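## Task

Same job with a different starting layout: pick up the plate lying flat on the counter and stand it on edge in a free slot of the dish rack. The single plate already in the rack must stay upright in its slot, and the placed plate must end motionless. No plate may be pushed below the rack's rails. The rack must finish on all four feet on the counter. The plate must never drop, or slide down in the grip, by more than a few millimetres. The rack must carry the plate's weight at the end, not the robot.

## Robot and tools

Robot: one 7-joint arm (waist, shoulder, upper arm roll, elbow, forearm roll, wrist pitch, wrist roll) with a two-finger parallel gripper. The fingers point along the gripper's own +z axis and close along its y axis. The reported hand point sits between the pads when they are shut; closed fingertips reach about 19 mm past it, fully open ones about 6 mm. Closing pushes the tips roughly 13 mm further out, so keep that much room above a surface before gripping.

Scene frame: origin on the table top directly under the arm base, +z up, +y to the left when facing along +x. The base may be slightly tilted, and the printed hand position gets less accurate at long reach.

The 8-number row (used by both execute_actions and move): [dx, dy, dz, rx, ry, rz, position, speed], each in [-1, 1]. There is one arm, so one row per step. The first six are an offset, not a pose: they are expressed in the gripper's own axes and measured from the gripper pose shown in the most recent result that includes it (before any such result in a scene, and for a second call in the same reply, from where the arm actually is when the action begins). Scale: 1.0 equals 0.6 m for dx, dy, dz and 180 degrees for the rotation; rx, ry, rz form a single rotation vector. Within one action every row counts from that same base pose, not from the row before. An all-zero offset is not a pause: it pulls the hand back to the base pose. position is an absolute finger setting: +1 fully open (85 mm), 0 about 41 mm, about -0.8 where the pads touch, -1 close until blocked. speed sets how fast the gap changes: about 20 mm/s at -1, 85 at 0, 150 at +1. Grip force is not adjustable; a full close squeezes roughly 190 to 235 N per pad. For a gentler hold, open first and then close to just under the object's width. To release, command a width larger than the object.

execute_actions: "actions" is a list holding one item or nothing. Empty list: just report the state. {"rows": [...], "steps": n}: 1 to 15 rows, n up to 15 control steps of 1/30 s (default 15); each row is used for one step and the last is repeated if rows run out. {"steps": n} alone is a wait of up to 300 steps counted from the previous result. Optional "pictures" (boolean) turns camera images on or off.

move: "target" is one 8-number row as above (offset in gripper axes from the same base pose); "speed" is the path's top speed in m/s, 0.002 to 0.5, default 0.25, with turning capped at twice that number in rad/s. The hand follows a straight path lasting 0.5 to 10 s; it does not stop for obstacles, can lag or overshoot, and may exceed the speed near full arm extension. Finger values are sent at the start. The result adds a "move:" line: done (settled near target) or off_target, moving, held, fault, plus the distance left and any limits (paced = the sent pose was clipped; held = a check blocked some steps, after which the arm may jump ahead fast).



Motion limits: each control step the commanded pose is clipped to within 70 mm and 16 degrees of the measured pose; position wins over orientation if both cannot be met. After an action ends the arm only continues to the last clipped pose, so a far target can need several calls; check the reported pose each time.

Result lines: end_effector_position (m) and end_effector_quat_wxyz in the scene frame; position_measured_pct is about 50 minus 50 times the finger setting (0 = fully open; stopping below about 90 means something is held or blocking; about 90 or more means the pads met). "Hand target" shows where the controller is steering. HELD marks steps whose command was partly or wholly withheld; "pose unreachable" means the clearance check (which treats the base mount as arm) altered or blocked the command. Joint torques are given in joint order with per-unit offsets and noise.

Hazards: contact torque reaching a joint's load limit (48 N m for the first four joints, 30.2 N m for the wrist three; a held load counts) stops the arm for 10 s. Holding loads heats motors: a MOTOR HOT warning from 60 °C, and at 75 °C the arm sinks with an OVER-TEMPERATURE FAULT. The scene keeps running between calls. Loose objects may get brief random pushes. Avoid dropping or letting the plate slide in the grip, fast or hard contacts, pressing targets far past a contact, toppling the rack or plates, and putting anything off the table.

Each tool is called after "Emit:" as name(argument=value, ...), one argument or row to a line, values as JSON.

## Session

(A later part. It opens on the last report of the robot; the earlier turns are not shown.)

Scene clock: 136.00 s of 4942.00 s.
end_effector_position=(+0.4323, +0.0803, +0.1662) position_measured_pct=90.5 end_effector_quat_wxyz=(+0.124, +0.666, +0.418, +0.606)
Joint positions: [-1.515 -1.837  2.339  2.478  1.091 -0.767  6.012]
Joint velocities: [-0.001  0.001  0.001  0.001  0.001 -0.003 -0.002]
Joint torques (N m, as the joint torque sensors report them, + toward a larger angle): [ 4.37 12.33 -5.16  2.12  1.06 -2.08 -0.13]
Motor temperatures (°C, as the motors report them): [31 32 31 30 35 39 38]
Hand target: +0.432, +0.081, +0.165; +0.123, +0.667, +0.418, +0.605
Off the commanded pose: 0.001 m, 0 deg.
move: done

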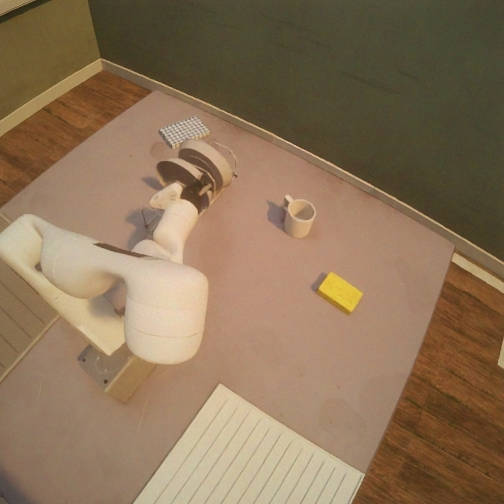

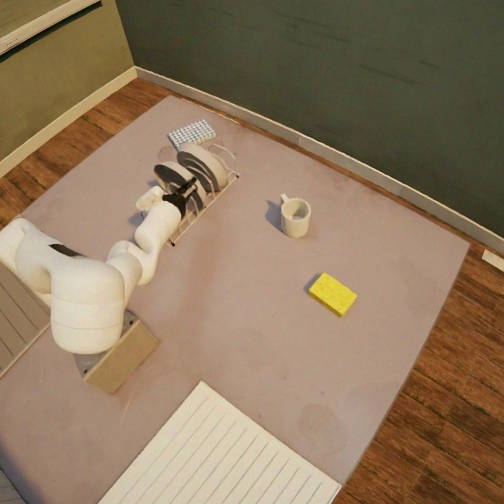

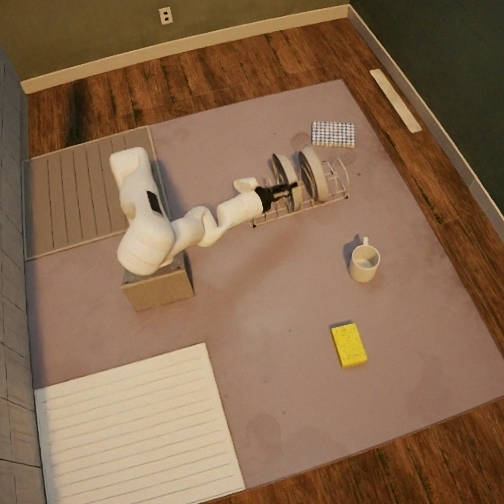

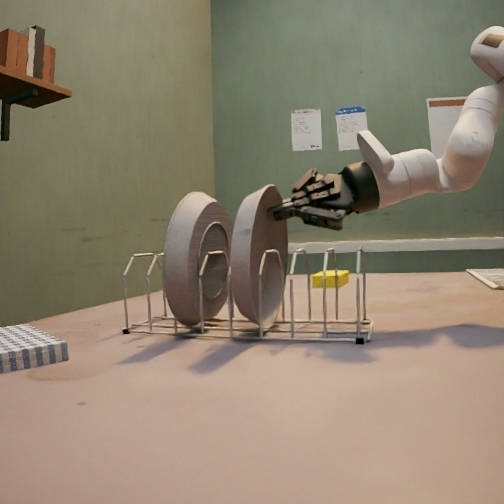

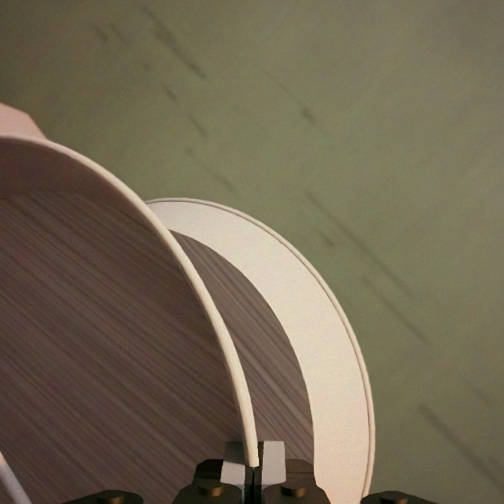

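Contact. Release slowly.

Emit:
move(
  target=[0,0,0,0,0,0,-0.45,-1],
)

Emit:
zoom_image(
  camera="cam_low",
  region=[160, 130, 380, 350],
)

Scene clock: 140.07 s of 4942.00 s.
end_effector_position=(+0.4323, +0.0803, +0.1662) position_measured_pct=72.6 end_effector_quat_wxyz=(+0.124, +0.666, +0.418, +0.606)
Joint positions: [-1.515 -1.837  2.339  2.478  1.091 -0.767  6.012]
Joint velocities: [-0.001 -0.002  0.     0.    -0.    -0.001  0.001]
Joint torques (N m, as the joint torque sensors report them, + toward a larger angle): [ 5.17 12.58 -5.27  2.13  1.34 -2.46 -0.19]
Motor temperatures (°C, as the motors report them): [31 32 31 30 35 39 38]
Hand target: +0.432, +0.080, +0.166; +0.124, +0.666, +0.418, +0.606
Off the commanded pose: 0.000 m, 0 deg.
move: done

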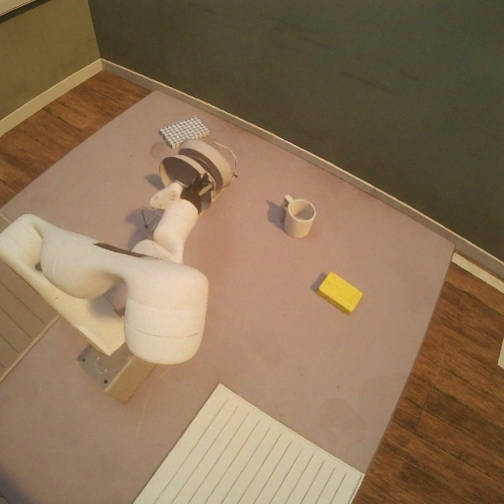

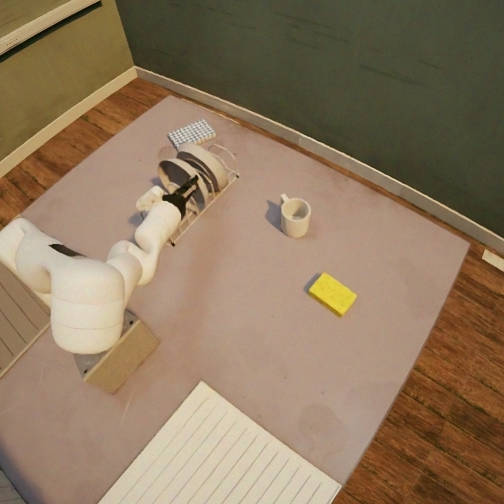

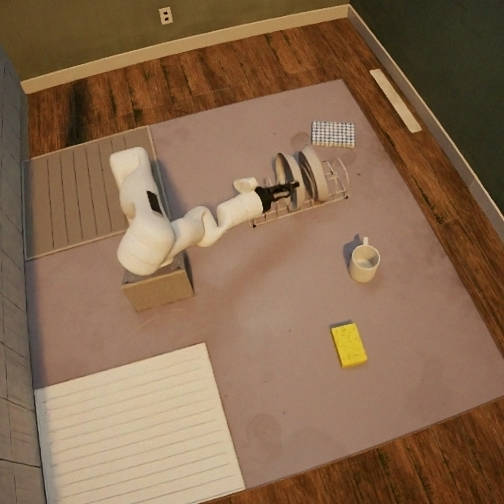

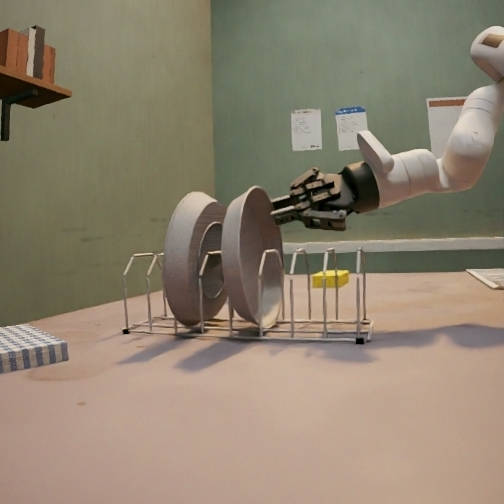

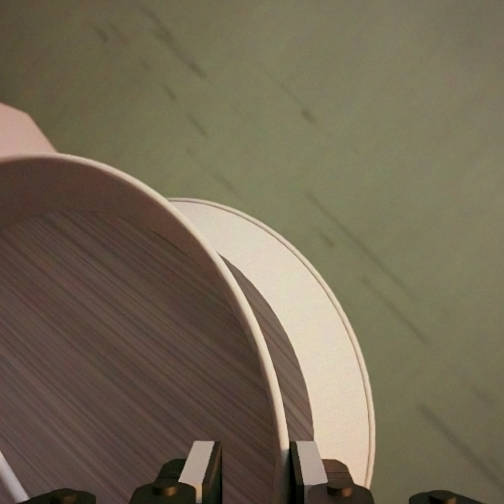

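Region (160, 130, 380, 350) of cam_low's 504x504 image, scaled by 2.291, with more detail than that image has.

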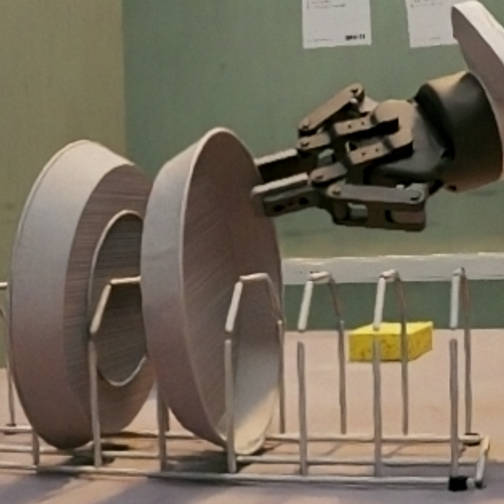

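Emit:
move(
  target=[0,0.012,0,0,0,0,-0.45,-1],
  speed=0.01,
)

Emit:
move(
  target=[0,0.005,-0.05,0,0,0,-0.45,-1],
  speed=0.04,
)

Emit:
zoom_image(
  camera="cam_low",
  region=[160, 130, 380, 350],
)

Scene clock: 144.40 s of 4942.00 s.
end_effector_position=(+0.4353, +0.0759, +0.1710) position_measured_pct=72.6 end_effector_quat_wxyz=(+0.123, +0.666, +0.418, +0.606)
Joint positions: [-1.503 -1.824  2.326  2.464  1.101 -0.744  5.978]
Joint velocities: [ 0.002  0.001 -0.002 -0.001  0.001  0.002 -0.003]
Joint torques (N m, as the joint torque sensors report them, + toward a larger angle): [ 4.75 12.31 -5.56  1.71  1.44 -2.11 -0.22]
Motor temperatures (°C, as the motors report them): [31 32 31 30 35 39 38]
Hand target: +0.435, +0.076, +0.171; +0.124, +0.666, +0.418, +0.606
Off the commanded pose: 0.000 m, 0 deg.
After step 90, 0.40 s passed at rest.
move: done

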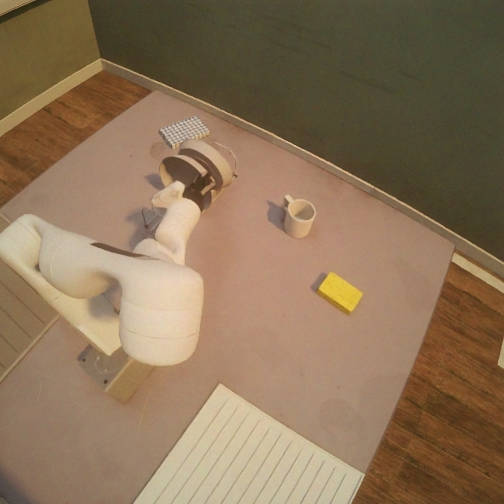

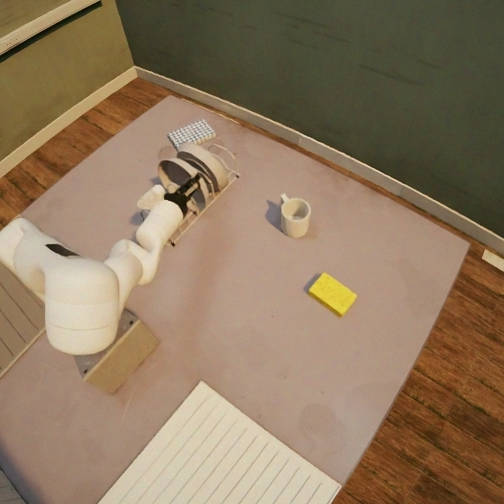

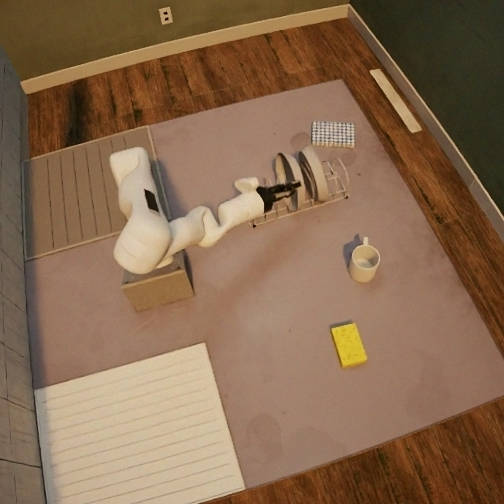

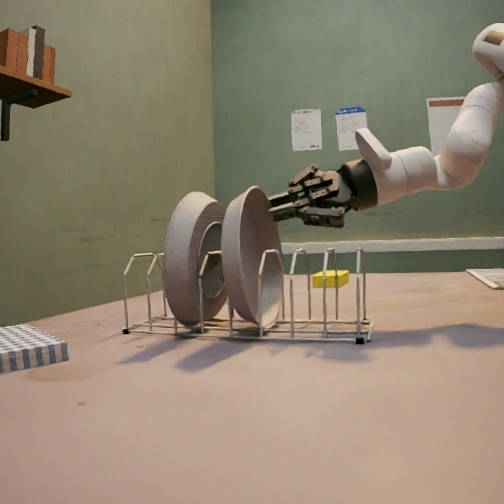

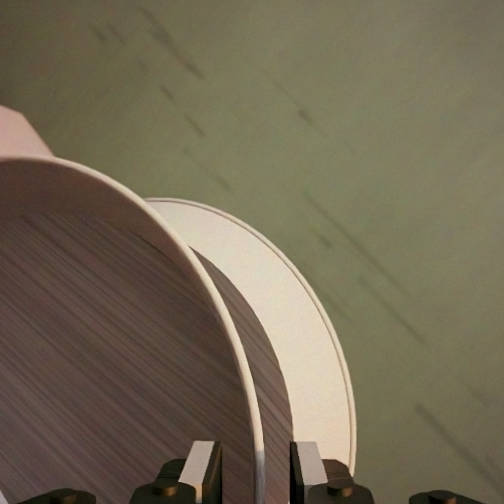

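Scene clock: 145.47 s of 4942.00 s.
end_effector_position=(+0.4092, +0.0640, +0.1799) position_measured_pct=72.6 end_effector_quat_wxyz=(+0.123, +0.666, +0.418, +0.605)
Joint positions: [-1.382 -1.813  2.374  2.478  1.224 -0.669  5.897]
Joint velocities: [ 0.009  0.001  0.002  0.     0.006  0.    -0.007]
Joint torques (N m, as the joint torque sensors report them, + toward a larger angle): [ 3.86 12.13 -5.48  1.67  0.83 -2.62 -0.24]
Motor temperatures (°C, as the motors report them): [31 32 31 30 35 39 38]
Hand target: +0.409, +0.064, +0.180; +0.124, +0.666, +0.418, +0.606
Off the commanded pose: 0.000 m, 0 deg.
move: done

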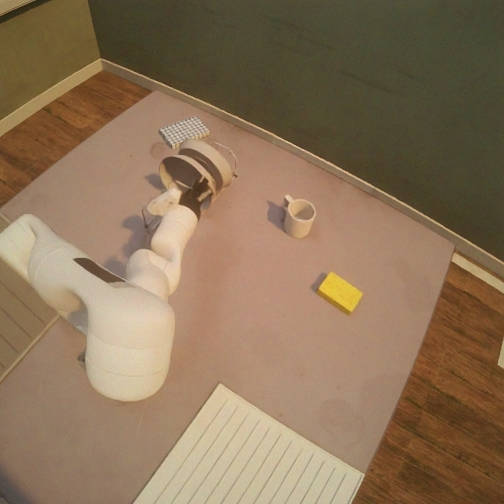

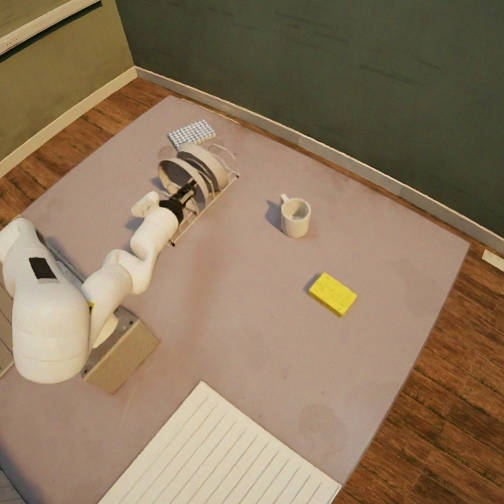

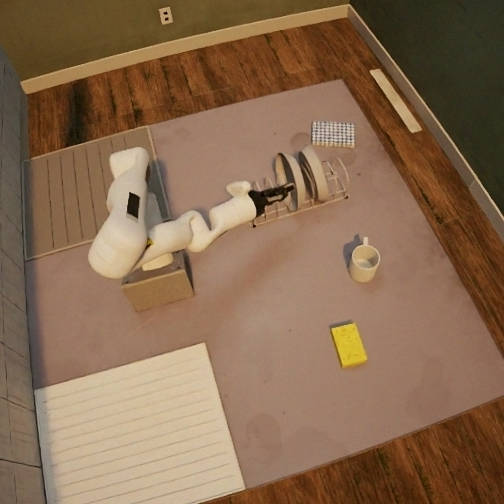

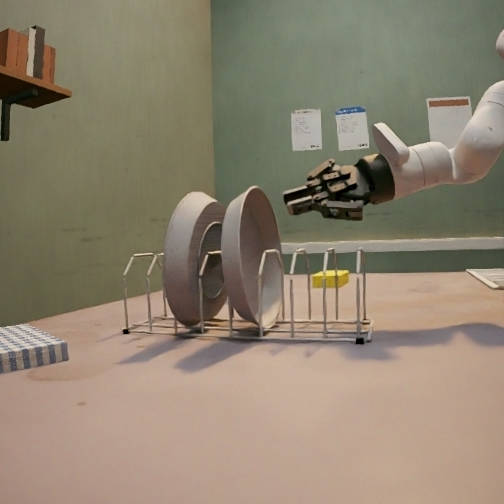

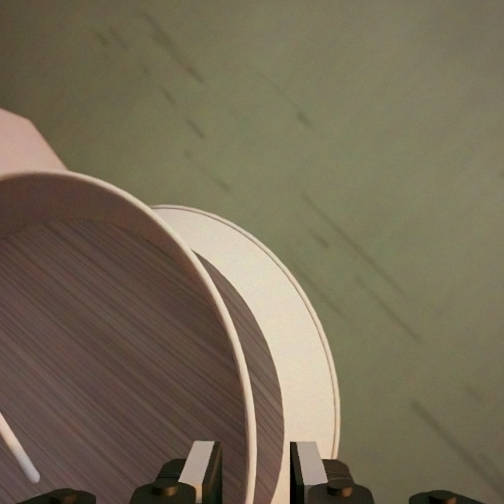

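Region (160, 130, 380, 350) of cam_low's 504x504 image, scaled by 2.291, with more detail than that image has.

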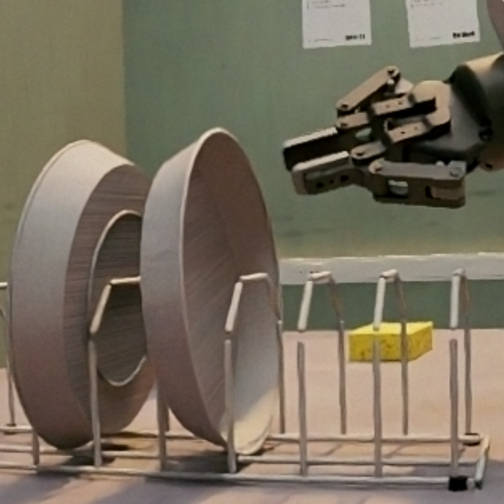

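Emit:
move(
  target=[0,0.09,-0.04,0,0,0,-0.45,-1],
  speed=0.1,
)

Scene clock: 148.40 s of 4942.00 s.
end_effector_position=(+0.4096, +0.0225, +0.2218) position_measured_pct=72.6 end_effector_quat_wxyz=(+0.123, +0.666, +0.418, +0.605)
Joint positions: [-1.236 -1.729  2.284  2.373  1.524 -0.509  5.461]
Joint velocities: [ 0.007  0.001 -0.001 -0.009  0.031  0.001 -0.033]
Joint torques (N m, as the joint torque sensors report them, + toward a larger angle): [ 2.77 12.37 -6.22 -0.47  0.12 -2.68 -0.1 ]
Motor temperatures (°C, as the motors report them): [31 32 31 30 35 39 38]
Hand target: +0.410, +0.022, +0.222; +0.123, +0.666, +0.418, +0.605
Off the commanded pose: 0.000 m, 0 deg.
move: done

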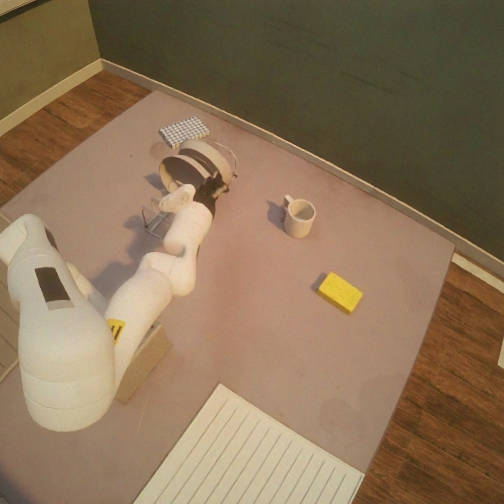

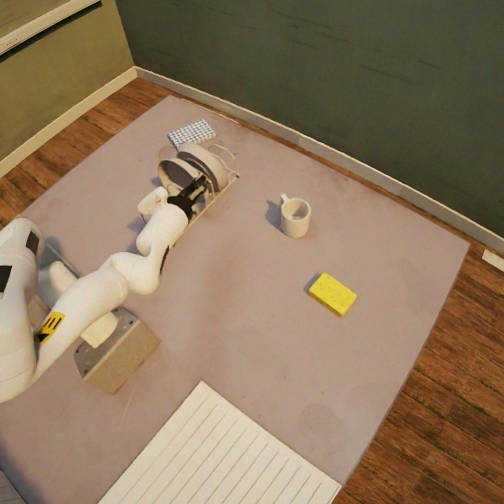

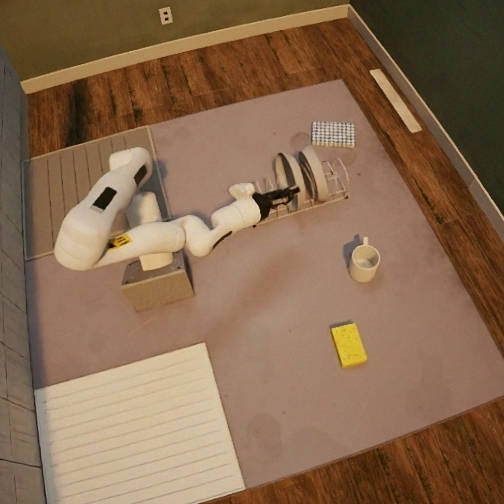

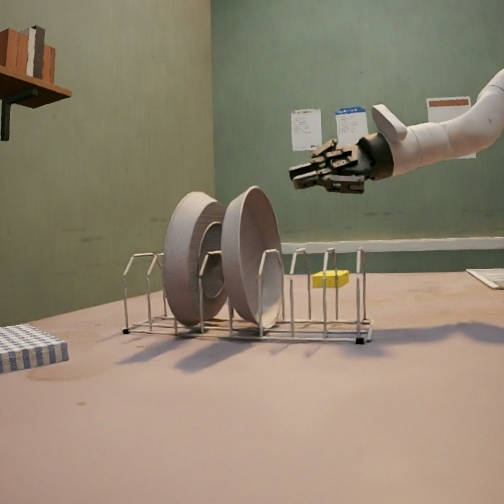

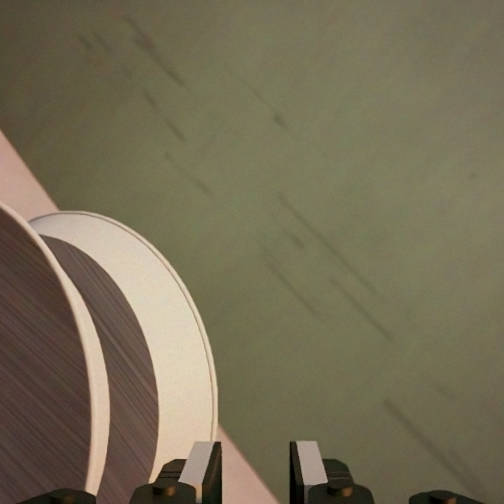

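Emit:
finished_scene(
  scene=2,
)

The scene is finished: the task was done.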